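# Hang the rope-reel pole on the empty wall rack

## Task

Take the pole that has the rope reel on it and set it on the wall rack that currently has no pole, so that at the end it sits fully down in the slots of both brackets and the reel hangs without swinging. Then open the grippers and back the robot away. The robot must stay upright and not lean, and the pole must stay in place on its own, with no support from the robot.

## Robot and tools

ROBOT. The robot is a Rainbow Robotics RB-Y1. It has a differential base with two drive wheels and two rear casters, so it cannot slide sideways. The base is 0.66 m long and 0.58 m wide, and its front edge sits 0.10 m ahead of the wheel axle. It has a torso with four joints, a head with pan and tilt, and two arms of seven joints, each ending in a parallel gripper. When the leg is bent it can stick out in front of the base.

FRAMES. In the base frame the origin is on the floor halfway between the drive wheels, with x forward, y to the left and z up. The results report chest, left_hand and right_hand in this frame. A hand point is the spot between its finger pads. The fingers point along the hand's -z axis and close along its x axis. Reported hand positions get less accurate the farther the arm reaches. base_odometry is measured from where the base started. It counts wheel rotation only, so wheel slip shows up as travel. Heading runs from -3.142 to 3.142 and is positive to the left.

execute_actions. "actions" is a list that is empty or holds exactly one action. An empty list only returns the state and images. An action may contain:
- "base": exactly one relative move, counted from the base's last reported position. translate_m is in metres, -3 to 3, positive forward. rotate_rad is in radians, -3.2 to 3.2, positive counter-clockwise seen from above.
- "joints": a single dict of absolute targets keyed by joint name, covering both arms, the torso and the head. Values are in radians, except the grippers, which are in metres.
- "speeds": top-speed caps for this action only. translate_m 0.05 to 0.4 m/s; rotate_rad 0.1 to 1.509 rad/s.
- "min_time_s": 0.1 to 8 s, the shortest time any arm or head motion in the action may take.
All motions in an action start together. An action cannot run longer than 15 s. A base move that would need more than 8.667 s is rejected. "cameras" lists any of head_camera, left_wrist_camera, right_wrist_camera or all. Leaving it out or passing null returns all cameras; [] returns none. If any key or value is invalid, the whole call is rejected and nothing moves. A joint you leave out may still be pushing toward an earlier target.

JOINT RANGES AND SIGNS. A joint counts as reached within 0.02 rad; grippers within 0.004 m.
- torso_squat_rad: 0 to 1.2. Larger values lower the chest while keeping it level.
- torso_shift_rad: -0.3 to 0.6. Positive pushes the hips forward.
- torso_pitch_rad: -0.2 to 1.4. Positive leans forward.
- torso_yaw_rad: -1.5 to 1.5. Positive turns left.
- Combined torso limits: squat+shift<=1.52; squat-shift+pitch<=1.57; shift+0.5pitch-0.4squat<=0.7; shift+0.3pitch-0.5squat<=0.39. If a command breaks one of these, the torso stops partway and reports off_target.
- shoulder_pitch: -2.356 to 2.356. At 0 the arm hangs; negative swings it forward and up.
- left_shoulder_roll_rad: 0 to 3.141; right_shoulder_roll_rad: -3.141 to 0. Moving away from 0 raises each arm outward to its own side.
- shoulder_yaw: -2.094 to 2.094. elbow: -2.617 to 0.01; 0 is straight and negative bends forward. forearm_roll: ±3.141. wrist_pitch: -1.57 to 1.919; negative tips the hand forward. hand_roll: ±2.705. For both arms, positive yaw and roll turn to the left / counter-clockwise.
- left_gripper_m and right_gripper_m: 0 to 0.1, the gap between the pads. To grip something, command at least 0.005 m less than its width. The resulting off_target is expected.
- head_pan_rad: -0.523 to 0.523, positive left. head_tilt_rad: -0.35 to 1.57, positive down.
Top speeds: arm joints 1 rad/s (forearm_roll, wrist_pitch and hand_roll 1.5), head 1.5, squat and pitch 0.3, shift 0.15, yaw 0.6, grippers 0.1 m/s.

wait: "seconds" from 0 to 10. Nothing new is commanded and the simulation keeps running. It returns the state and images.
zoom_image: "camera" plus "region" [x0,y0,x1,y1] in pixels of that camera's latest full image, at most 504x504. The head image is 896x504; the wrist images are 644x364.
finished_scene: "scene" is the number of the current scene. It ends that scene permanently and reports whether the task was done.

RESULT LINES. The "pictures" line gives the order of the images. joint_positions holds the measured joint values. base_status and joint_status report: done; off_target (resting away from the target and possibly still pushing); limit_stop_at_<name>; contact_stop (blocked, overloaded, or pressing against something); time_out; stopped_with_arm (the torso was halted because an arm hit something); limit_stop_at_own_body (the self-collision guard stopped it before contact, so move the parts apart). When contact_stop, time_out or stopped_with_arm hits one member of a group, the whole group halts and drops its targets. The groups are the torso joints, the left arm joints and the right arm joints. "joint command not followed" with a "cause:" line means an arm's targets were withheld to avoid self or arm-to-arm collision; those joints show not_followed and may be retried later. on_its_own covers what you did not command; its "held at" value is a target, not a measured position. MOTOR HOT appears from 65 °C. OVER-TEMPERATURE FAULT (keys show limit_stop_at_motor_heat) halts the robot; after it, send your targets again. Any stop also cancels the remaining tool calls in the same reply.

RECOVERY. After a stop, back the part off in its own action: arms first, then the torso. If both hands are holding one object and the torso shows contact_stop as soon as it starts with nothing in its way, send every arm joint (not the grippers) its current joint_positions value, then repeat the torso command.

AVOID. Never let the arms strike or squeeze each other, grippers included; a hard press ends the run. The base keeps driving after it hits furniture, and the leg can push the robot backward without odometry noticing. Each arm is rated for 3 kg. A heavy load held far forward can tip the robot over, and nothing stops that. Joint torque limits are 63 N m for the shoulders, 32.4 for the elbows and 22.5 for the wrist and forearm joints, including a held object's weight. Reaching one freezes the robot for 10 s. Holding loads heats the motors, even while you are thinking. Do not drop, slam or shove objects; place the pole gently and let the reel settle. A loose object may sometimes get nudged.

CAMERAS. head_camera: K fx=fy=670.204, cx 446.35, cy 247.033, mounted at about (-0.13, 0, 1.48) in the base frame. The wrist cameras are 644x364 with focal lengths of about 339 and 308 px. Poses are computed from joint readings and may be off by a few millimetres and degrees, more for the wrist cameras.

Each tool is called after "Request:" as name(argument=value, ...), one argument or row to a line, values as JSON.

## Session

Request:
execute_actions(
  actions=[],
)

Scene clock: 0.00 s.
base_odometry: x=+0.000 y=+0.000 heading=+0.000 (m, m, rad; odometry frame)
base_status: not commanded
joint_positions: torso_squat_rad=+0.350 torso_shift_rad=+0.000 torso_pitch_rad=+0.000 torso_yaw_rad=-0.001 left_shoulder_pitch_rad=+0.006 left_shoulder_roll_rad=+0.033 left_shoulder_yaw_rad=-0.013 left_elbow_rad=-0.202 left_forearm_roll_rad=-0.022 left_wrist_pitch_rad=-0.025 left_hand_roll_rad=-0.040 left_gripper_m=+0.101 right_shoulder_pitch_rad=+0.034 right_shoulder_roll_rad=-0.046 right_shoulder_yaw_rad=+0.023 right_elbow_rad=-0.299 right_forearm_roll_rad=-0.028 right_wrist_pitch_rad=-0.042 right_hand_roll_rad=-0.023 right_gripper_m=+0.099 head_pan_rad=+0.001 head_tilt_rad=+0.401
joint_status: not commanded
chest: x=-0.2279 y=+0.0006 z=+1.2474 quat_wxyz=(+1.000, -0.001, +0.000, +0.000) (m; base frame)
left_hand: x=-0.1282 y=+0.2433 z=+0.5693 quat_wxyz=(+0.993, +0.018, -0.110, -0.038) (m; base frame)
right_hand: x=-0.0983 y=-0.2530 z=+0.5768 quat_wxyz=(+0.988, -0.019, -0.154, -0.016) (m; base frame)
pictures: head_camera, left_wrist_camera, right_wrist_camera
Images, in order (width x height): head_camera 896x504, left_wrist_camera 644x364, right_wrist_camera 644x364.

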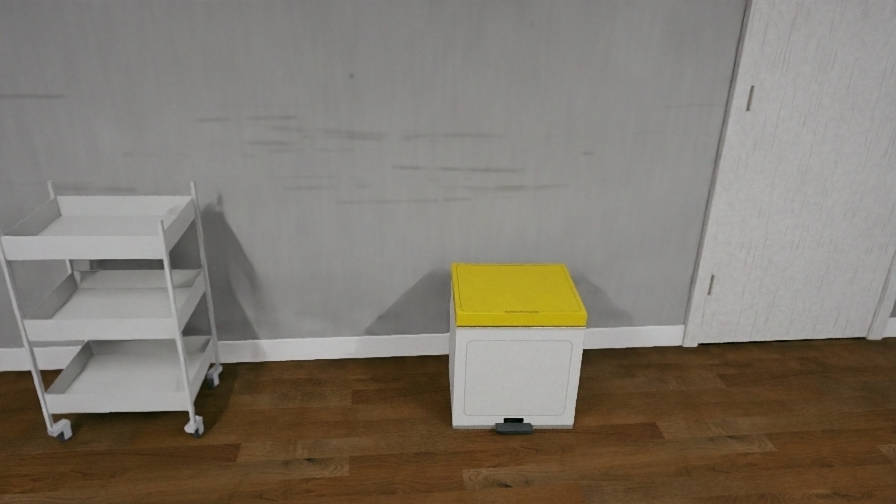

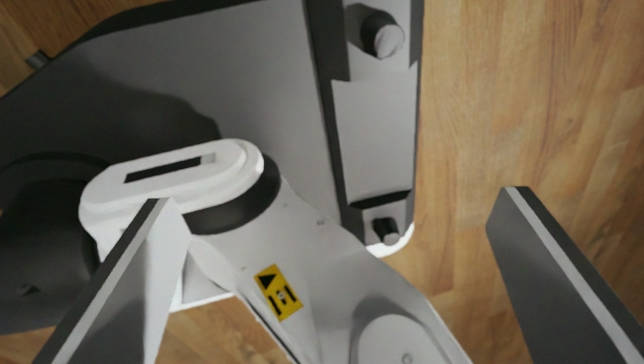

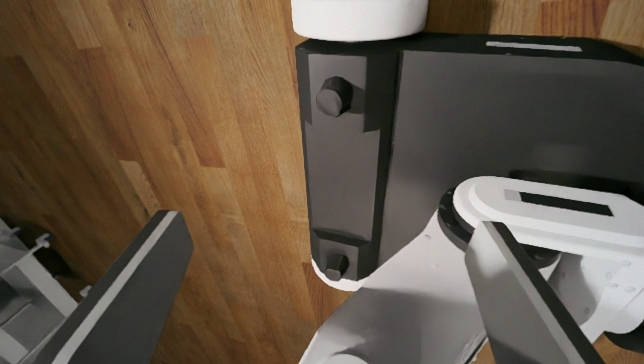

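Request:
execute_actions(
  actions=[
    {"base":{"rotate_rad":1.57},"joints":{"head_pan_rad":-0.3,"head_tilt_rad":0.3}},
  ],
  cameras=["head_camera"],
)

Request:
execute_actions(
  actions=[
    {"joints":{"head_pan_rad":0.52}},
  ],
  cameras=["head_camera"],
)

Request:
execute_actions(
  actions=[
    {"base":{"rotate_rad":2.0},"joints":{"head_pan_rad":-0.45}},
  ],
  cameras=["head_camera"],
)

Request:
execute_actions(
  actions=[
    {"joints":{"head_pan_rad":0.52}},
  ],
  cameras=["head_camera"],
)

Scene clock: 12.50 s.
base_odometry: x=+0.000 y=+0.000 heading=+1.570 (m, m, rad; odometry frame)
base_status: done
joint_positions: torso_squat_rad=+0.350 torso_shift_rad=+0.000 torso_pitch_rad=+0.000 torso_yaw_rad=-0.001 left_shoulder_pitch_rad=+0.006 left_shoulder_roll_rad=+0.033 left_shoulder_yaw_rad=-0.013 left_elbow_rad=-0.202 left_forearm_roll_rad=-0.022 left_wrist_pitch_rad=-0.025 left_hand_roll_rad=-0.040 left_gripper_m=+0.101 right_shoulder_pitch_rad=+0.034 right_shoulder_roll_rad=-0.046 right_shoulder_yaw_rad=+0.023 right_elbow_rad=-0.299 right_forearm_roll_rad=-0.028 right_wrist_pitch_rad=-0.042 right_hand_roll_rad=-0.023 right_gripper_m=+0.099 head_pan_rad=-0.300 head_tilt_rad=+0.300
joint_status: all done
chest: x=-0.2279 y=+0.0006 z=+1.2474 quat_wxyz=(+1.000, +0.000, +0.000, +0.000) (m; base frame)
left_hand: x=-0.1282 y=+0.2433 z=+0.5693 quat_wxyz=(+0.993, +0.018, -0.110, -0.038) (m; base frame)
right_hand: x=-0.0983 y=-0.2530 z=+0.5768 quat_wxyz=(+0.988, -0.019, -0.154, -0.016) (m; base frame)
pictures: head_camera
camera_calibration (this result's frames):
head_camera: T_world_to_cam=[[-0.31165, -0.948982, 0.0480417, -0.133828], [-0.317061, 0.0561964, -0.946739, 1.36134], [0.895738, -0.310284, -0.318399, 0.592675], [0, 0, 0, 1]] pos_world=[-0.140959, -0.0196055, 1.48397]
Images, in order (width x height): head_camera 896x504.

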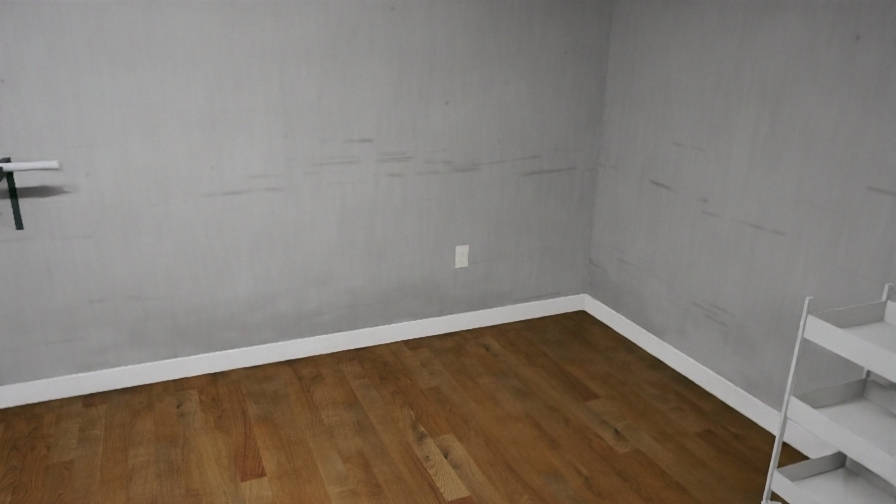

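Scene clock: 13.70 s.
base_odometry: x=+0.000 y=+0.000 heading=+1.570 (m, m, rad; odometry frame)
base_status: not commanded
joint_positions: torso_squat_rad=+0.350 torso_shift_rad=+0.000 torso_pitch_rad=+0.000 torso_yaw_rad=-0.001 left_shoulder_pitch_rad=+0.006 left_shoulder_roll_rad=+0.033 left_shoulder_yaw_rad=-0.013 left_elbow_rad=-0.202 left_forearm_roll_rad=-0.022 left_wrist_pitch_rad=-0.025 left_hand_roll_rad=-0.040 left_gripper_m=+0.101 right_shoulder_pitch_rad=+0.034 right_shoulder_roll_rad=-0.046 right_shoulder_yaw_rad=+0.023 right_elbow_rad=-0.299 right_forearm_roll_rad=-0.028 right_wrist_pitch_rad=-0.042 right_hand_roll_rad=-0.023 right_gripper_m=+0.099 head_pan_rad=+0.520 head_tilt_rad=+0.300
joint_status: all done
chest: x=-0.2279 y=+0.0006 z=+1.2474 quat_wxyz=(+1.000, +0.000, +0.000, +0.000) (m; base frame)
left_hand: x=-0.1282 y=+0.2433 z=+0.5693 quat_wxyz=(+0.993, +0.018, -0.110, -0.038) (m; base frame)
right_hand: x=-0.0983 y=-0.2530 z=+0.5768 quat_wxyz=(+0.988, -0.019, -0.154, -0.016) (m; base frame)
pictures: head_camera
camera_calibration (this result's frames):
head_camera: T_world_to_cam=[[0.481172, -0.875326, 0.0477302, 0.029783], [-0.258195, -0.193543, -0.946508, 1.37332], [0.83774, 0.44311, -0.319132, 0.581229], [0, 0, 0, 1]] pos_world=[-0.146666, 0.0343177, 1.48392]
Images, in order (width x height): head_camera 896x504.

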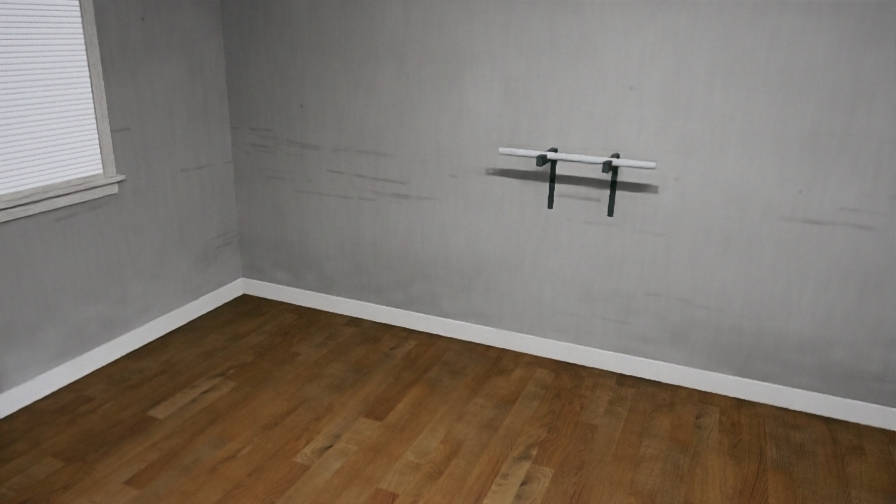

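Scene clock: 18.03 s.
base_odometry: x=+0.000 y=+0.000 heading=-2.714 (m, m, rad; odometry frame)
base_status: done
joint_positions: torso_squat_rad=+0.350 torso_shift_rad=+0.000 torso_pitch_rad=+0.000 torso_yaw_rad=-0.001 left_shoulder_pitch_rad=+0.006 left_shoulder_roll_rad=+0.033 left_shoulder_yaw_rad=-0.013 left_elbow_rad=-0.202 left_forearm_roll_rad=-0.022 left_wrist_pitch_rad=-0.025 left_hand_roll_rad=-0.040 left_gripper_m=+0.101 right_shoulder_pitch_rad=+0.034 right_shoulder_roll_rad=-0.046 right_shoulder_yaw_rad=+0.023 right_elbow_rad=-0.299 right_forearm_roll_rad=-0.028 right_wrist_pitch_rad=-0.042 right_hand_roll_rad=-0.023 right_gripper_m=+0.099 head_pan_rad=-0.450 head_tilt_rad=+0.300
joint_status: all done
chest: x=-0.2279 y=+0.0006 z=+1.2474 quat_wxyz=(+1.000, -0.001, +0.000, +0.000) (m; base frame)
left_hand: x=-0.1282 y=+0.2433 z=+0.5693 quat_wxyz=(+0.993, +0.018, -0.110, -0.038) (m; base frame)
right_hand: x=-0.0983 y=-0.2530 z=+0.5768 quat_wxyz=(+0.988, -0.019, -0.154, -0.016) (m; base frame)
pictures: head_camera
camera_calibration (this result's frames):
head_camera: T_world_to_cam=[[-0.449973, -0.89175, 0.0480252, -0.162323], [-0.304947, 0.102885, -0.946796, 1.36388], [0.839364, -0.440677, -0.318232, 0.580944], [0, 0, 0, 1]] pos_world=[-0.144754, -0.0290654, 1.48398]
Images, in order (width x height): head_camera 896x504.

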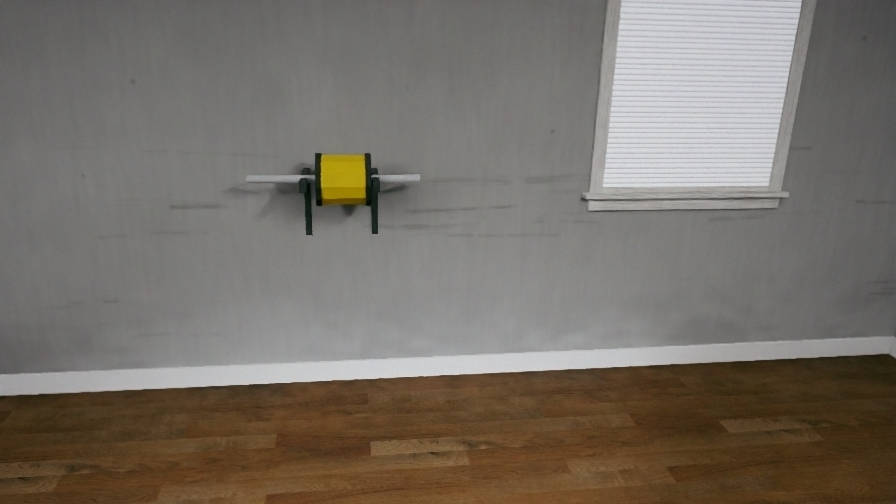

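Scene clock: 19.33 s.
base_odometry: x=+0.000 y=+0.000 heading=-2.714 (m, m, rad; odometry frame)
base_status: not commanded
joint_positions: torso_squat_rad=+0.350 torso_shift_rad=+0.000 torso_pitch_rad=+0.000 torso_yaw_rad=-0.001 left_shoulder_pitch_rad=+0.006 left_shoulder_roll_rad=+0.033 left_shoulder_yaw_rad=-0.013 left_elbow_rad=-0.202 left_forearm_roll_rad=-0.022 left_wrist_pitch_rad=-0.025 left_hand_roll_rad=-0.040 left_gripper_m=+0.101 right_shoulder_pitch_rad=+0.034 right_shoulder_roll_rad=-0.046 right_shoulder_yaw_rad=+0.023 right_elbow_rad=-0.299 right_forearm_roll_rad=-0.028 right_wrist_pitch_rad=-0.042 right_hand_roll_rad=-0.023 right_gripper_m=+0.099 head_pan_rad=+0.520 head_tilt_rad=+0.300
joint_status: all done
chest: x=-0.2279 y=+0.0006 z=+1.2474 quat_wxyz=(+1.000, -0.001, +0.000, +0.000) (m; base frame)
left_hand: x=-0.1282 y=+0.2433 z=+0.5693 quat_wxyz=(+0.993, +0.018, -0.110, -0.038) (m; base frame)
right_hand: x=-0.0983 y=-0.2530 z=+0.5768 quat_wxyz=(+0.988, -0.019, -0.154, -0.016) (m; base frame)
pictures: head_camera
camera_calibration (this result's frames):
head_camera: T_world_to_cam=[[0.481172, -0.875325, 0.047746, 0.0297745], [-0.258179, -0.193551, -0.94651, 1.37332], [0.837746, 0.443107, -0.319122, 0.581222], [0, 0, 0, 1]] pos_world=[-0.146681, 0.0343268, 1.48392]
Images, in order (width x height): head_camera 896x504.

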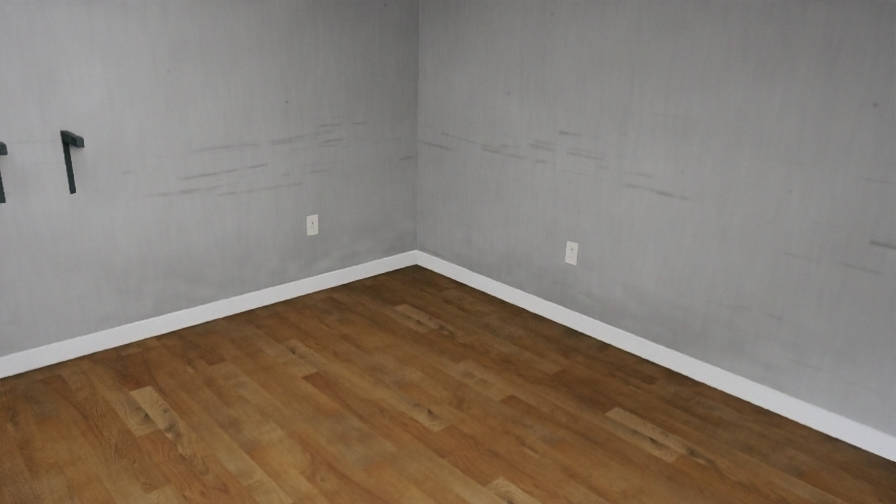

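Request:
execute_actions(
  actions=[
    {"base":{"rotate_rad":-0.388},"joints":{"head_pan_rad":0,"head_tilt_rad":0.45,"left_shoulder_pitch_rad":0,"right_shoulder_pitch_rad":0,"left_shoulder_roll_rad":0.03,"right_shoulder_roll_rad":-0.03,"left_elbow_rad":-1.57,"right_elbow_rad":-1.57,"torso_squat_rad":0.6}},
  ],
  cameras=[],
)

Request:
execute_actions(
  actions=[
    {"base":{"translate_m":1.2}},
  ],
  cameras=[],
)

Request:
execute_actions(
  actions=[
    {"base":{"rotate_rad":0.097}},
  ],
)

Scene clock: 45.83 s.
base_odometry: x=+0.000 y=+0.000 heading=-3.101 (m, m, rad; odometry frame)
base_status: done
joint_positions: torso_squat_rad=+0.600 torso_shift_rad=+0.000 torso_pitch_rad=+0.000 torso_yaw_rad=-0.001 left_shoulder_pitch_rad=+0.000 left_shoulder_roll_rad=+0.030 left_shoulder_yaw_rad=-0.013 left_elbow_rad=-1.570 left_forearm_roll_rad=-0.022 left_wrist_pitch_rad=-0.025 left_hand_roll_rad=-0.040 left_gripper_m=+0.101 right_shoulder_pitch_rad=+0.000 right_shoulder_roll_rad=-0.030 right_shoulder_yaw_rad=+0.023 right_elbow_rad=-1.570 right_forearm_roll_rad=-0.028 right_wrist_pitch_rad=-0.042 right_hand_roll_rad=-0.023 right_gripper_m=+0.099 head_pan_rad=+0.000 head_tilt_rad=+0.450
joint_status: all done
chest: x=-0.2279 y=+0.0006 z=+1.1677 quat_wxyz=(+1.000, -0.001, +0.000, +0.000) (m; base frame)
left_hand: x=+0.2896 y=+0.2225 z=+0.9457 quat_wxyz=(+0.698, +0.027, -0.715, -0.037) (m; base frame)
right_hand: x=+0.2891 y=-0.2173 z=+0.9498 quat_wxyz=(+0.693, +0.015, -0.721, +0.001) (m; base frame)
pictures: none
No camera images: the call's "cameras" was empty. Leave "cameras" out to get every camera's image.

Scene clock: 50.20 s.
base_odometry: x=-1.199 y=-0.050 heading=-3.099 (m, m, rad; odometry frame)
base_status: done
joint_positions: torso_squat_rad=+0.600 torso_shift_rad=+0.000 torso_pitch_rad=+0.000 torso_yaw_rad=-0.001 left_shoulder_pitch_rad=+0.000 left_shoulder_roll_rad=+0.030 left_shoulder_yaw_rad=-0.013 left_elbow_rad=-1.570 left_forearm_roll_rad=-0.022 left_wrist_pitch_rad=-0.025 left_hand_roll_rad=-0.040 left_gripper_m=+0.101 right_shoulder_pitch_rad=+0.000 right_shoulder_roll_rad=-0.030 right_shoulder_yaw_rad=+0.023 right_elbow_rad=-1.570 right_forearm_roll_rad=-0.028 right_wrist_pitch_rad=-0.042 right_hand_roll_rad=-0.023 right_gripper_m=+0.099 head_pan_rad=+0.000 head_tilt_rad=+0.450
joint_status: not commanded
chest: x=-0.2278 y=+0.0006 z=+1.1677 quat_wxyz=(+1.000, -0.001, +0.000, +0.000) (m; base frame)
left_hand: x=+0.2897 y=+0.2225 z=+0.9455 quat_wxyz=(+0.698, +0.027, -0.715, -0.037) (m; base frame)
right_hand: x=+0.2892 y=-0.2173 z=+0.9497 quat_wxyz=(+0.693, +0.015, -0.721, +0.001) (m; base frame)
pictures: none
No camera images: the call's "cameras" was empty. Leave "cameras" out to get every camera's image.

Scene clock: 51.40 s.
base_odometry: x=-1.199 y=-0.050 heading=-3.003 (m, m, rad; odometry frame)
base_status: done
joint_positions: torso_squat_rad=+0.600 torso_shift_rad=+0.000 torso_pitch_rad=+0.000 torso_yaw_rad=-0.001 left_shoulder_pitch_rad=+0.000 left_shoulder_roll_rad=+0.030 left_shoulder_yaw_rad=-0.013 left_elbow_rad=-1.570 left_forearm_roll_rad=-0.022 left_wrist_pitch_rad=-0.025 left_hand_roll_rad=-0.040 left_gripper_m=+0.101 right_shoulder_pitch_rad=+0.000 right_shoulder_roll_rad=-0.030 right_shoulder_yaw_rad=+0.023 right_elbow_rad=-1.570 right_forearm_roll_rad=-0.028 right_wrist_pitch_rad=-0.042 right_hand_roll_rad=-0.023 right_gripper_m=+0.099 head_pan_rad=+0.000 head_tilt_rad=+0.450
joint_status: not commanded
chest: x=-0.2278 y=+0.0005 z=+1.1677 quat_wxyz=(+1.000, +0.000, +0.000, +0.000) (m; base frame)
left_hand: x=+0.2897 y=+0.2224 z=+0.9455 quat_wxyz=(+0.698, +0.027, -0.715, -0.037) (m; base frame)
right_hand: x=+0.2892 y=-0.2173 z=+0.9497 quat_wxyz=(+0.693, +0.015, -0.721, +0.001) (m; base frame)
pictures: head_camera, left_wrist_camera, right_wrist_camera
camera_calibration (this result's frames):
head_camera: T_world_to_cam=[[-0.0100631, -0.998701, 0.0499429, -0.0705316], [-0.457755, -0.0398039, -0.888187, 1.17694], [0.889021, -0.0317996, -0.45676, 0.754826], [0, 0, 0, 1]] pos_world=[-0.133013, 0.000410153, 1.39364]
left_wrist_camera: T_world_to_cam=[[-0.0417509, -0.137594, 0.989608, -0.886942], [-0.677367, -0.724199, -0.129269, 0.505977], [0.73446, -0.675725, -0.0629657, 0.0840113], [0, 0, 0, 1]] pos_world=[0.243998, 0.301158, 0.948422]
right_wrist_camera: T_world_to_cam=[[0.108211, 0.00755726, -0.994099, 0.914037], [-0.623222, 0.779591, -0.0619133, 0.444528], [0.774523, 0.626244, 0.0890702, -0.0869318], [0, 0, 0, 1]] pos_world=[0.245461, -0.299017, 0.943909]
Images, in order (width x height): head_camera 896x504, left_wrist_camera 644x364, right_wrist_camera 644x364.

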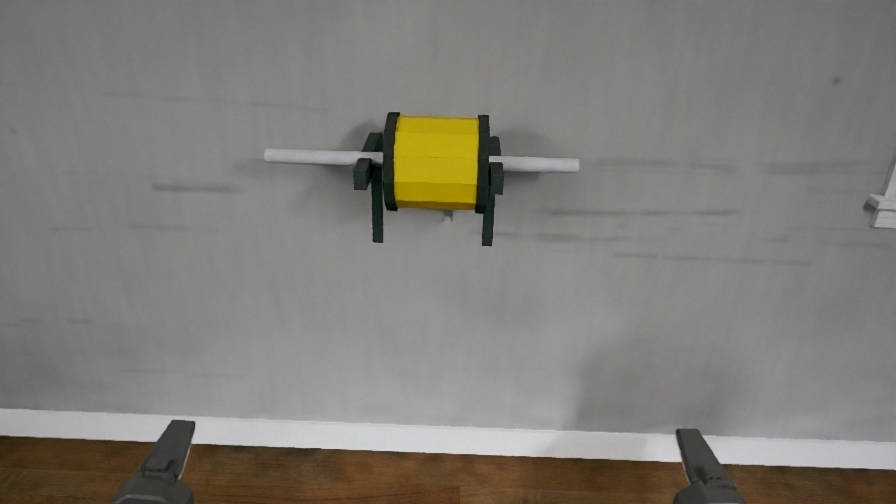

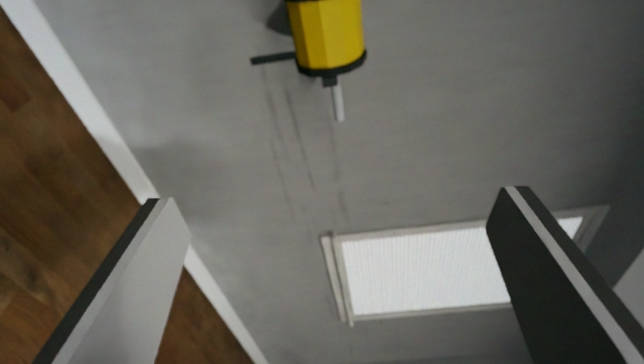

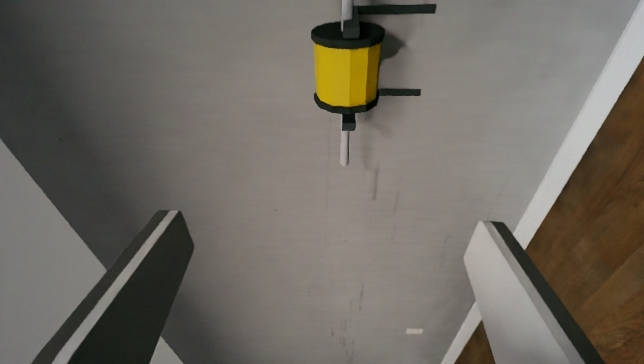

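Request:
execute_actions(
  actions=[
    {"base":{"translate_m":0.65},"joints":{"torso_squat_rad":0.65,"head_tilt_rad":0.8,"right_shoulder_yaw_rad":-0.03,"left_forearm_roll_rad":0.03,"left_hand_roll_rad":0,"left_wrist_pitch_rad":0,"right_wrist_pitch_rad":0,"right_forearm_roll_rad":-0.03,"right_hand_roll_rad":0}},
  ],
)

Scene clock: 71.27 s.
base_odometry: x=-1.843 y=-0.140 heading=-3.003 (m, m, rad; odometry frame)
base_status: done
joint_positions: torso_squat_rad=+0.650 torso_shift_rad=+0.000 torso_pitch_rad=+0.000 torso_yaw_rad=-0.001 left_shoulder_pitch_rad=+0.000 left_shoulder_roll_rad=+0.030 left_shoulder_yaw_rad=-0.013 left_elbow_rad=-1.570 left_forearm_roll_rad=+0.030 left_wrist_pitch_rad=+0.000 left_hand_roll_rad=+0.000 left_gripper_m=+0.101 right_shoulder_pitch_rad=+0.000 right_shoulder_roll_rad=-0.030 right_shoulder_yaw_rad=-0.030 right_elbow_rad=-1.570 right_forearm_roll_rad=-0.030 right_wrist_pitch_rad=+0.000 right_hand_roll_rad=+0.000 right_gripper_m=+0.099 head_pan_rad=+0.000 head_tilt_rad=+0.800
joint_status: all done
chest: x=-0.2278 y=+0.0005 z=+1.1472 quat_wxyz=(+1.000, -0.001, +0.000, +0.000) (m; base frame)
left_hand: x=+0.2897 y=+0.2227 z=+0.9193 quat_wxyz=(+0.708, -0.005, -0.706, -0.004) (m; base frame)
right_hand: x=+0.2892 y=-0.2447 z=+0.9204 quat_wxyz=(+0.707, -0.011, -0.707, -0.010) (m; base frame)
pictures: head_camera, left_wrist_camera, right_wrist_camera
camera_calibration (this result's frames):
head_camera: T_world_to_cam=[[0.00729942, -0.998708, 0.0502799, -0.0663596], [-0.734579, -0.0394713, -0.677374, 0.817799], [0.678484, -0.0319901, -0.733918, 1.07555], [0, 0, 0, 1]] pos_world=[-0.128521, 0.000412587, 1.34666]
left_wrist_camera: T_world_to_cam=[[-0.0155502, -0.0469198, 0.998778, -0.897128], [-0.679474, -0.73232, -0.0449812, 0.427776], [0.733535, -0.679343, -0.0204931, 0.0445183], [0, 0, 0, 1]] pos_world=[0.244057, 0.301419, 0.916186]
right_wrist_camera: T_world_to_cam=[[0.067477, -0.0177722, -0.997563, 0.893831], [-0.583052, 0.810646, -0.0538809, 0.452702], [0.809628, 0.585267, 0.0443378, -0.0462375], [0, 0, 0, 1]] pos_world=[0.241071, -0.324035, 0.918095]
Images, in order (width x height): head_camera 896x504, left_wrist_camera 644x364, right_wrist_camera 644x364.

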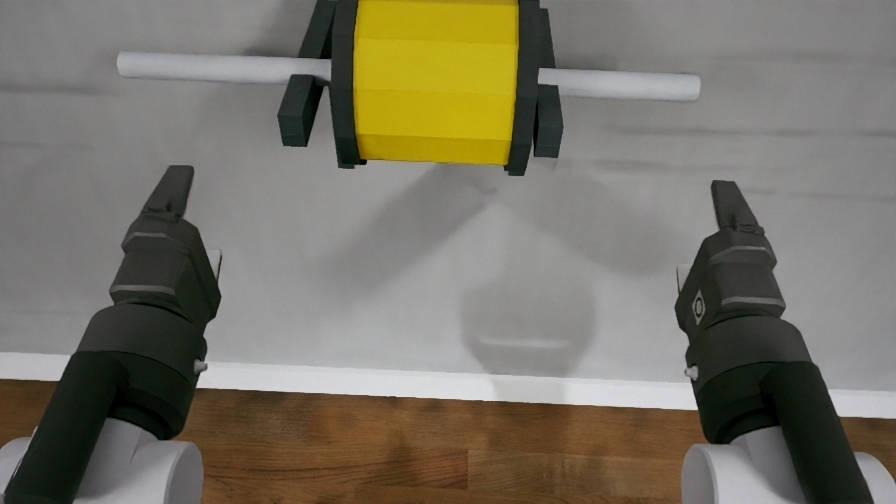

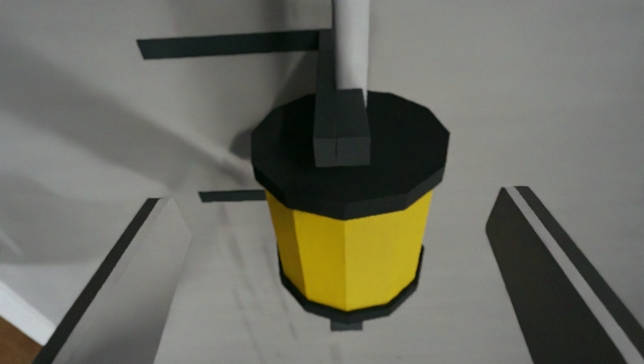

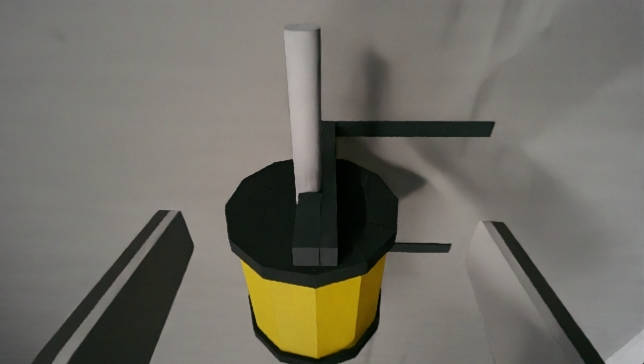

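Request:
execute_actions(
  actions=[
    {"base":{"translate_m":0.2},"joints":{"torso_squat_rad":0.635,"head_tilt_rad":0.95}},
  ],
)

Scene clock: 85.53 s.
base_odometry: x=-2.041 y=-0.168 heading=-3.002 (m, m, rad; odometry frame)
base_status: done
joint_positions: torso_squat_rad=+0.635 torso_shift_rad=+0.000 torso_pitch_rad=+0.000 torso_yaw_rad=-0.001 left_shoulder_pitch_rad=+0.000 left_shoulder_roll_rad=+0.030 left_shoulder_yaw_rad=-0.013 left_elbow_rad=-1.570 left_forearm_roll_rad=+0.030 left_wrist_pitch_rad=+0.000 left_hand_roll_rad=+0.000 left_gripper_m=+0.101 right_shoulder_pitch_rad=+0.000 right_shoulder_roll_rad=-0.030 right_shoulder_yaw_rad=-0.030 right_elbow_rad=-1.570 right_forearm_roll_rad=-0.030 right_wrist_pitch_rad=+0.000 right_hand_roll_rad=+0.000 right_gripper_m=+0.099 head_pan_rad=+0.000 head_tilt_rad=+0.950
joint_status: all done
chest: x=-0.2278 y=+0.0005 z=+1.1535 quat_wxyz=(+1.000, -0.001, +0.000, +0.000) (m; base frame)
left_hand: x=+0.2897 y=+0.2227 z=+0.9256 quat_wxyz=(+0.708, -0.005, -0.706, -0.004) (m; base frame)
right_hand: x=+0.2892 y=-0.2447 z=+0.9267 quat_wxyz=(+0.707, -0.011, -0.707, -0.010) (m; base frame)
pictures: head_camera, left_wrist_camera, right_wrist_camera
camera_calibration (this result's frames):
head_camera: T_world_to_cam=[[0.0145733, -0.998714, 0.0485529, -0.0628388], [-0.827543, -0.0393013, -0.560024, 0.644073], [0.561212, -0.0320182, -0.827052, 1.18212], [0, 0, 0, 1]] pos_world=[-0.129504, 0.000404119, 1.34142]
left_wrist_camera: T_world_to_cam=[[-0.0155865, -0.0469192, 0.998777, -0.90342], [-0.679473, -0.732319, -0.0450055, 0.428074], [0.733535, -0.679344, -0.020466, 0.0446346], [0, 0, 0, 1]] pos_world=[0.244042, 0.301421, 0.922494]
right_wrist_camera: T_world_to_cam=[[0.0675314, -0.0177725, -0.997559, 0.900117], [-0.583053, 0.810643, -0.0539132, 0.453062], [0.809623, 0.585271, 0.0443815, -0.0465495], [0, 0, 0, 1]] pos_world=[0.24106, -0.32403, 0.924411]
Images, in order (width x height): head_camera 896x504, left_wrist_camera 644x364, right_wrist_camera 644x364.

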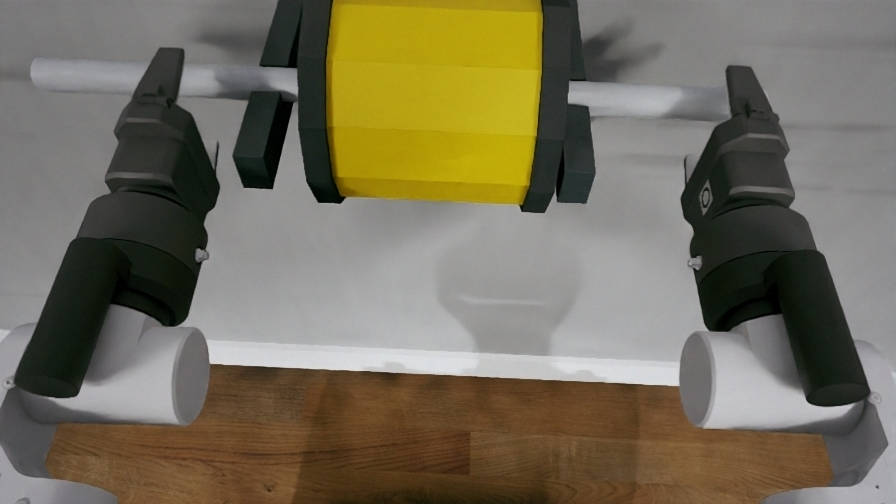

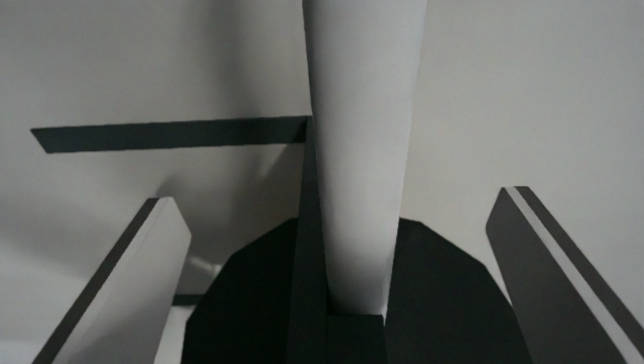

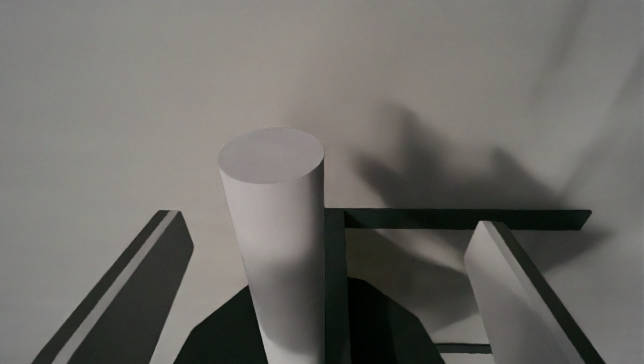

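Request:
execute_actions(
  actions=[
    {"base":{"translate_m":0.03},"joints":{"right_shoulder_yaw_rad":0,"right_elbow_rad":-1.61,"right_wrist_pitch_rad":0.03,"left_elbow_rad":-1.58,"right_gripper_m":0.06,"left_gripper_m":0.06},"min_time_s":1},
  ],
)

Scene clock: 98.60 s.
base_odometry: x=-2.071 y=-0.172 heading=-3.002 (m, m, rad; odometry frame)
base_status: done
joint_positions: torso_squat_rad=+0.635 torso_shift_rad=+0.000 torso_pitch_rad=+0.000 torso_yaw_rad=-0.001 left_shoulder_pitch_rad=+0.000 left_shoulder_roll_rad=+0.030 left_shoulder_yaw_rad=-0.013 left_elbow_rad=-1.580 left_forearm_roll_rad=+0.030 left_wrist_pitch_rad=+0.000 left_hand_roll_rad=+0.000 left_gripper_m=+0.060 right_shoulder_pitch_rad=+0.000 right_shoulder_roll_rad=-0.030 right_shoulder_yaw_rad=+0.000 right_elbow_rad=-1.610 right_forearm_roll_rad=-0.030 right_wrist_pitch_rad=+0.030 right_hand_roll_rad=+0.000 right_gripper_m=+0.060 head_pan_rad=+0.000 head_tilt_rad=+0.950
joint_status: all done
chest: x=-0.2279 y=+0.0005 z=+1.1535 quat_wxyz=(+1.000, -0.001, +0.000, +0.000) (m; base frame)
left_hand: x=+0.2900 y=+0.2226 z=+0.9304 quat_wxyz=(+0.704, -0.005, -0.710, -0.004) (m; base frame)
right_hand: x=+0.2905 y=-0.2288 z=+0.9387 quat_wxyz=(+0.704, +0.000, -0.710, +0.000) (m; base frame)
pictures: head_camera, left_wrist_camera, right_wrist_camera
camera_calibration (this result's frames):
head_camera: T_world_to_cam=[[0.0145723, -0.998714, 0.0485532, -0.0628392], [-0.827531, -0.0393014, -0.560043, 0.644087], [0.561231, -0.0320182, -0.827039, 1.18211], [0, 0, 0, 1]] pos_world=[-0.129519, 0.000404128, 1.34142]
left_wrist_camera: T_world_to_cam=[[-0.0253898, -0.0467849, 0.998582, -0.905192], [-0.679204, -0.732135, -0.0515709, 0.434364], [0.73351, -0.679551, -0.0131878, 0.0377156], [0, 0, 0, 1]] pos_world=[0.244375, 0.301294, 0.926807]
right_wrist_camera: T_world_to_cam=[[0.0770105, -0.0157003, -0.996907, 0.909428], [-0.607261, 0.792279, -0.0593882, 0.44951], [0.790761, 0.609956, 0.0514797, -0.0529731], [0, 0, 0, 1]] pos_world=[0.244823, -0.309548, 0.936038]
Images, in order (width x height): head_camera 896x504, left_wrist_camera 644x364, right_wrist_camera 644x364.

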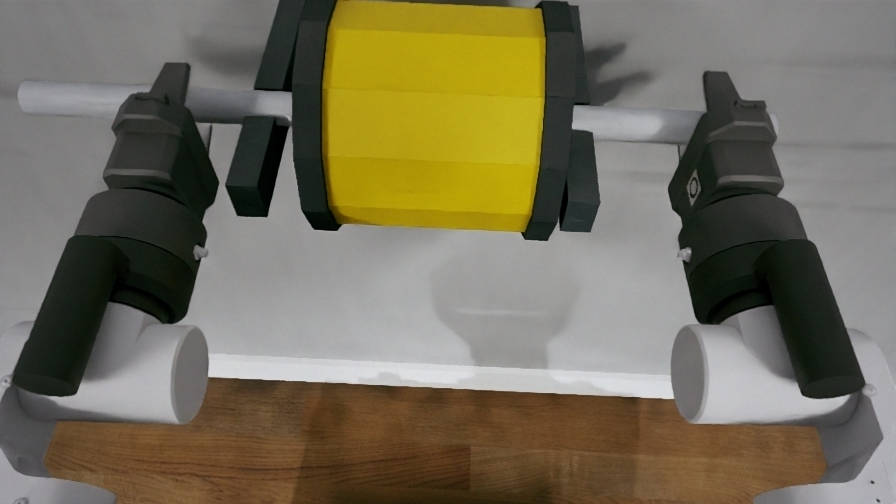

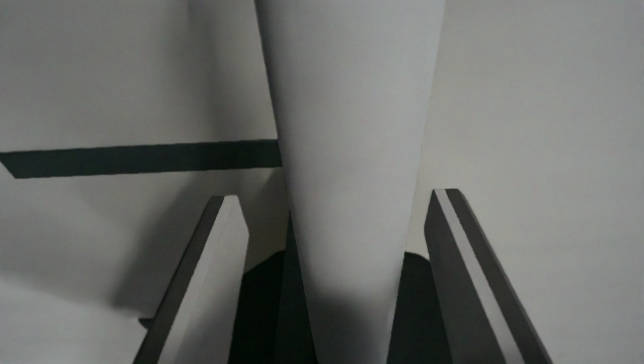

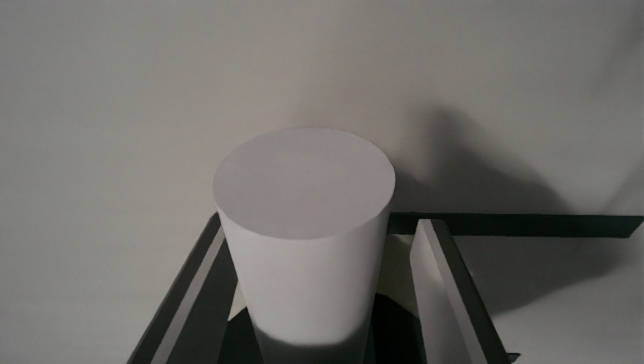

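Both still slightly low.

Request:
execute_actions(
  actions=[
    {"joints":{"torso_squat_rad":0.622,"right_gripper_m":0.022,"left_gripper_m":0.022}},
  ],
  cameras=[],
)

Request:
execute_actions(
  actions=[
    {"joints":{"torso_squat_rad":0.4}},
  ],
)

Scene clock: 105.33 s.
base_odometry: x=-2.071 y=-0.172 heading=-3.002 (m, m, rad; odometry frame)
base_status: not commanded
joint_positions: torso_squat_rad=+0.622 torso_shift_rad=+0.000 torso_pitch_rad=+0.001 torso_yaw_rad=-0.001 left_shoulder_pitch_rad=+0.001 left_shoulder_roll_rad=+0.030 left_shoulder_yaw_rad=-0.013 left_elbow_rad=-1.579 left_forearm_roll_rad=+0.030 left_wrist_pitch_rad=+0.000 left_hand_roll_rad=+0.000 left_gripper_m=+0.030 right_shoulder_pitch_rad=+0.001 right_shoulder_roll_rad=-0.030 right_shoulder_yaw_rad=+0.000 right_elbow_rad=-1.609 right_forearm_roll_rad=-0.030 right_wrist_pitch_rad=+0.030 right_hand_roll_rad=+0.000 right_gripper_m=+0.028 head_pan_rad=+0.000 head_tilt_rad=+0.950
joint_status: left_gripper_m off_target (ended at +0.030, target +0.022); right_gripper_m off_target (ended at +0.028, target +0.022); the others done
chest: x=-0.2277 y=+0.0005 z=+1.1588 quat_wxyz=(+1.000, -0.001, +0.000, +0.000) (m; base frame)
left_hand: x=+0.2899 y=+0.2227 z=+0.9351 quat_wxyz=(+0.705, -0.005, -0.709, -0.004) (m; base frame)
right_hand: x=+0.2903 y=-0.2289 z=+0.9431 quat_wxyz=(+0.705, +0.000, -0.709, +0.000) (m; base frame)
pictures: none
No camera images: the call's "cameras" was empty. Leave "cameras" out to get every camera's image.

Scene clock: 106.87 s.
base_odometry: x=-2.071 y=-0.172 heading=-3.002 (m, m, rad; odometry frame)
base_status: not commanded
joint_positions: torso_squat_rad=+0.400 torso_shift_rad=+0.000 torso_pitch_rad=+0.001 torso_yaw_rad=-0.001 left_shoulder_pitch_rad=+0.001 left_shoulder_roll_rad=+0.030 left_shoulder_yaw_rad=-0.013 left_elbow_rad=-1.579 left_forearm_roll_rad=+0.030 left_wrist_pitch_rad=+0.001 left_hand_roll_rad=+0.000 left_gripper_m=+0.030 right_shoulder_pitch_rad=+0.001 right_shoulder_roll_rad=-0.030 right_shoulder_yaw_rad=+0.000 right_elbow_rad=-1.609 right_forearm_roll_rad=-0.030 right_wrist_pitch_rad=+0.030 right_hand_roll_rad=+0.000 right_gripper_m=+0.028 head_pan_rad=+0.000 head_tilt_rad=+0.950
joint_status: all done
chest: x=-0.2275 y=+0.0006 z=+1.2347 quat_wxyz=(+1.000, -0.001, +0.001, +0.000) (m; base frame)
left_hand: x=+0.2899 y=+0.2228 z=+1.0101 quat_wxyz=(+0.705, -0.005, -0.709, -0.004) (m; base frame)
right_hand: x=+0.2904 y=-0.2288 z=+1.0185 quat_wxyz=(+0.705, +0.000, -0.709, +0.000) (m; base frame)
pictures: head_camera, left_wrist_camera, right_wrist_camera
camera_calibration (this result's frames):
head_camera: T_world_to_cam=[[0.0146071, -0.998714, 0.04854, -0.0667314], [-0.827942, -0.0392994, -0.559435, 0.689035], [0.560623, -0.0320166, -0.827452, 1.24944], [0, 0, 0, 1]] pos_world=[-0.129007, 0.000435621, 1.42256]
left_wrist_camera: T_world_to_cam=[[-0.0222032, -0.0467022, 0.998662, -0.985852], [-0.67908, -0.732404, -0.0493486, 0.436355], [0.733728, -0.679267, -0.0154528, 0.0411663], [0, 0, 0, 1]] pos_world=[0.244226, 0.30151, 1.0067]
right_wrist_camera: T_world_to_cam=[[0.0737476, -0.0158068, -0.997152, 0.990069], [-0.607355, 0.792348, -0.0574792, 0.452324], [0.791, 0.609864, 0.0488334, -0.0543999], [0, 0, 0, 1]] pos_world=[0.244737, -0.309572, 1.0159]
Images, in order (width x height): head_camera 896x504, left_wrist_camera 644x364, right_wrist_camera 644x364.

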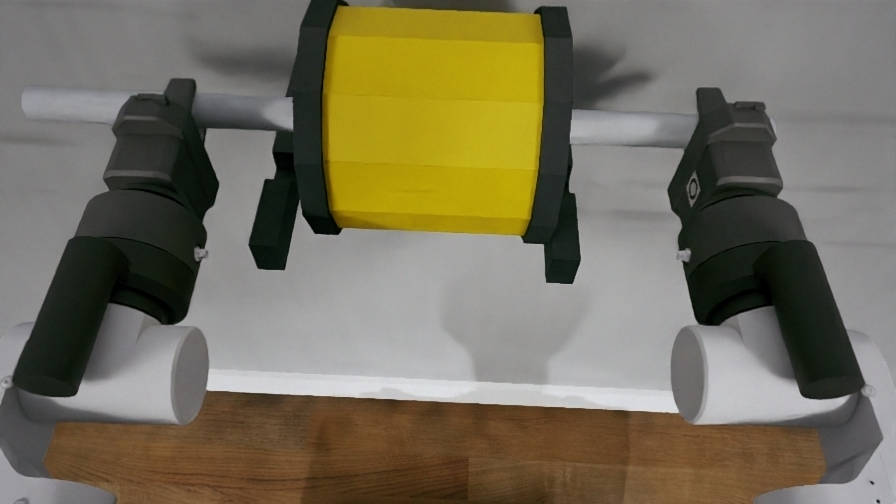

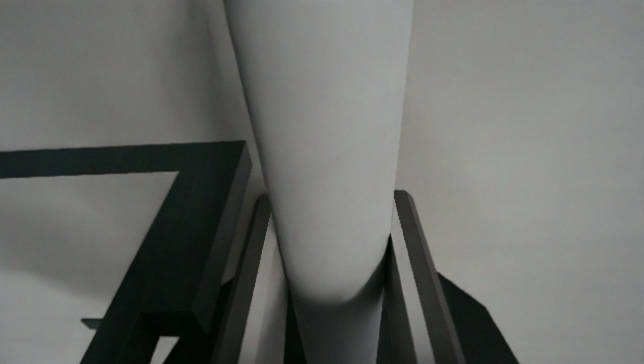

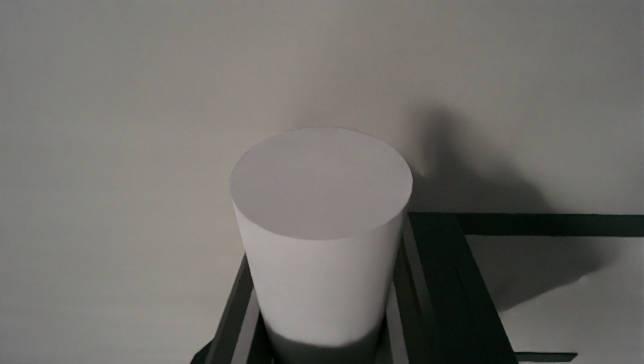

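Request:
execute_actions(
  actions=[
    {"base":{"translate_m":-1.53},"speeds":{"translate_m":0.3}},
  ],
  cameras=[],
)

Request:
execute_actions(
  actions=[
    {"base":{"rotate_rad":1.57},"speeds":{"rotate_rad":0.6},"joints":{"head_tilt_rad":0.45,"torso_squat_rad":0.3}},
  ],
  cameras=["head_camera"],
)

Request:
execute_actions(
  actions=[
    {"base":{"translate_m":1.3}},
  ],
  cameras=["head_camera"],
)

Scene clock: 126.93 s.
base_odometry: x=-0.556 y=+0.042 heading=-3.001 (m, m, rad; odometry frame)
base_status: done
joint_positions: torso_squat_rad=+0.400 torso_shift_rad=+0.000 torso_pitch_rad=+0.001 torso_yaw_rad=-0.001 left_shoulder_pitch_rad=+0.001 left_shoulder_roll_rad=+0.030 left_shoulder_yaw_rad=-0.013 left_elbow_rad=-1.579 left_forearm_roll_rad=+0.030 left_wrist_pitch_rad=+0.001 left_hand_roll_rad=+0.000 left_gripper_m=+0.030 right_shoulder_pitch_rad=+0.001 right_shoulder_roll_rad=-0.030 right_shoulder_yaw_rad=+0.000 right_elbow_rad=-1.609 right_forearm_roll_rad=-0.030 right_wrist_pitch_rad=+0.031 right_hand_roll_rad=+0.000 right_gripper_m=+0.028 head_pan_rad=+0.000 head_tilt_rad=+0.950
joint_status: not commanded
chest: x=-0.2275 y=+0.0006 z=+1.2347 quat_wxyz=(+1.000, -0.001, +0.000, +0.000) (m; base frame)
left_hand: x=+0.2898 y=+0.2229 z=+1.0101 quat_wxyz=(+0.705, -0.005, -0.709, -0.004) (m; base frame)
right_hand: x=+0.2904 y=-0.2288 z=+1.0184 quat_wxyz=(+0.705, +0.000, -0.709, +0.001) (m; base frame)
pictures: none
No camera images: the call's "cameras" was empty. Leave "cameras" out to get every camera's image.

Scene clock: 131.10 s.
base_odometry: x=-0.556 y=+0.042 heading=-1.431 (m, m, rad; odometry frame)
base_status: done
joint_positions: torso_squat_rad=+0.300 torso_shift_rad=+0.000 torso_pitch_rad=+0.001 torso_yaw_rad=-0.001 left_shoulder_pitch_rad=+0.001 left_shoulder_roll_rad=+0.030 left_shoulder_yaw_rad=-0.013 left_elbow_rad=-1.579 left_forearm_roll_rad=+0.030 left_wrist_pitch_rad=+0.001 left_hand_roll_rad=+0.000 left_gripper_m=+0.030 right_shoulder_pitch_rad=+0.001 right_shoulder_roll_rad=-0.030 right_shoulder_yaw_rad=+0.000 right_elbow_rad=-1.609 right_forearm_roll_rad=-0.030 right_wrist_pitch_rad=+0.031 right_hand_roll_rad=+0.000 right_gripper_m=+0.028 head_pan_rad=+0.000 head_tilt_rad=+0.450
joint_status: all done
chest: x=-0.2275 y=+0.0006 z=+1.2587 quat_wxyz=(+1.000, -0.001, +0.001, +0.000) (m; base frame)
left_hand: x=+0.2898 y=+0.2228 z=+1.0340 quat_wxyz=(+0.705, -0.005, -0.709, -0.004) (m; base frame)
right_hand: x=+0.2904 y=-0.2288 z=+1.0424 quat_wxyz=(+0.705, +0.000, -0.709, +0.001) (m; base frame)
pictures: head_camera
camera_calibration (this result's frames):
head_camera: T_world_to_cam=[[-0.0100382, -0.998699, 0.0499958, -0.0750705], [-0.458393, -0.0398395, -0.887856, 1.25737], [0.888693, -0.0318302, -0.457397, 0.796834], [0, 0, 0, 1]] pos_world=[-0.132524, 0.000483532, 1.48459]
Images, in order (width x height): head_camera 896x504.

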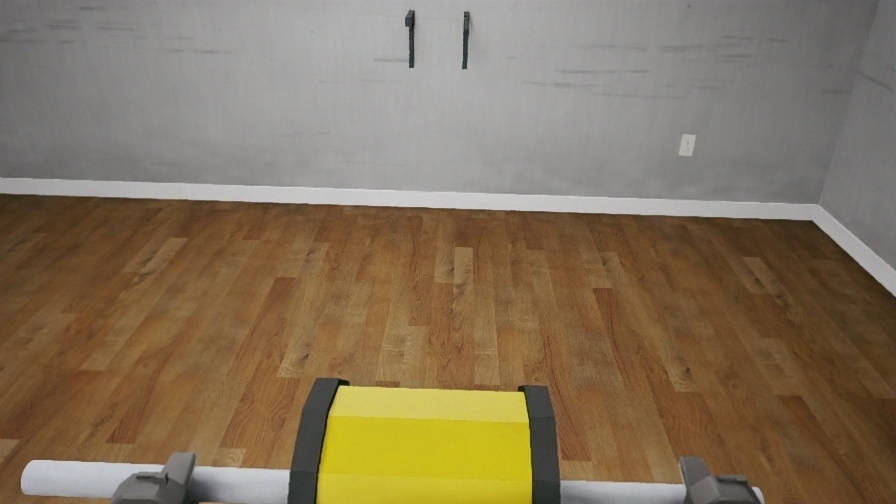

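Scene clock: 135.80 s.
base_odometry: x=-0.375 y=-1.246 heading=-1.431 (m, m, rad; odometry frame)
base_status: done
joint_positions: torso_squat_rad=+0.300 torso_shift_rad=+0.000 torso_pitch_rad=+0.001 torso_yaw_rad=-0.001 left_shoulder_pitch_rad=+0.001 left_shoulder_roll_rad=+0.030 left_shoulder_yaw_rad=-0.013 left_elbow_rad=-1.579 left_forearm_roll_rad=+0.030 left_wrist_pitch_rad=+0.001 left_hand_roll_rad=+0.000 left_gripper_m=+0.030 right_shoulder_pitch_rad=+0.001 right_shoulder_roll_rad=-0.030 right_shoulder_yaw_rad=+0.000 right_elbow_rad=-1.609 right_forearm_roll_rad=-0.030 right_wrist_pitch_rad=+0.031 right_hand_roll_rad=+0.000 right_gripper_m=+0.028 head_pan_rad=+0.000 head_tilt_rad=+0.450
joint_status: not commanded
chest: x=-0.2275 y=+0.0006 z=+1.2587 quat_wxyz=(+1.000, -0.001, +0.001, +0.000) (m; base frame)
left_hand: x=+0.2899 y=+0.2228 z=+1.0341 quat_wxyz=(+0.705, -0.005, -0.709, -0.004) (m; base frame)
right_hand: x=+0.2904 y=-0.2288 z=+1.0424 quat_wxyz=(+0.705, +0.000, -0.709, +0.001) (m; base frame)
pictures: head_camera
camera_calibration (this result's frames):
head_camera: T_world_to_cam=[[-0.0100376, -0.998699, 0.049997, -0.0750708], [-0.458406, -0.0398403, -0.887849, 1.25738], [0.888686, -0.0318308, -0.45741, 0.796825], [0, 0, 0, 1]] pos_world=[-0.132492, 0.000484658, 1.48459]
Images, in order (width x height): head_camera 896x504.

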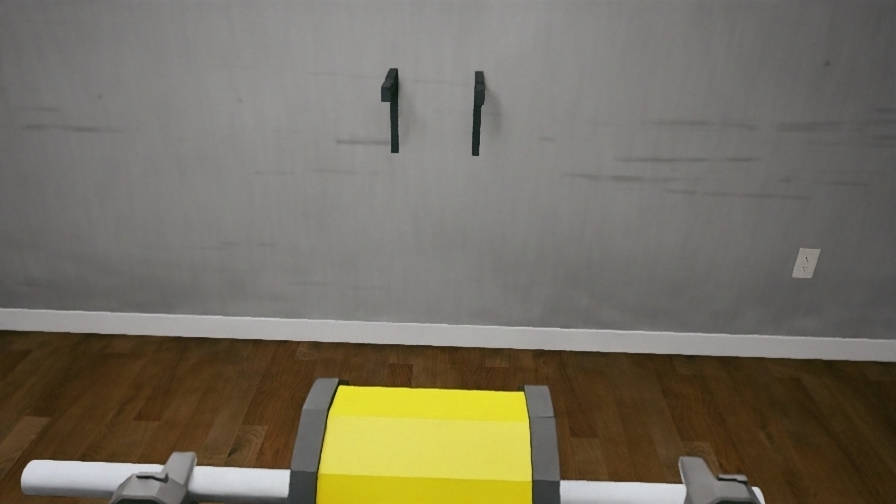

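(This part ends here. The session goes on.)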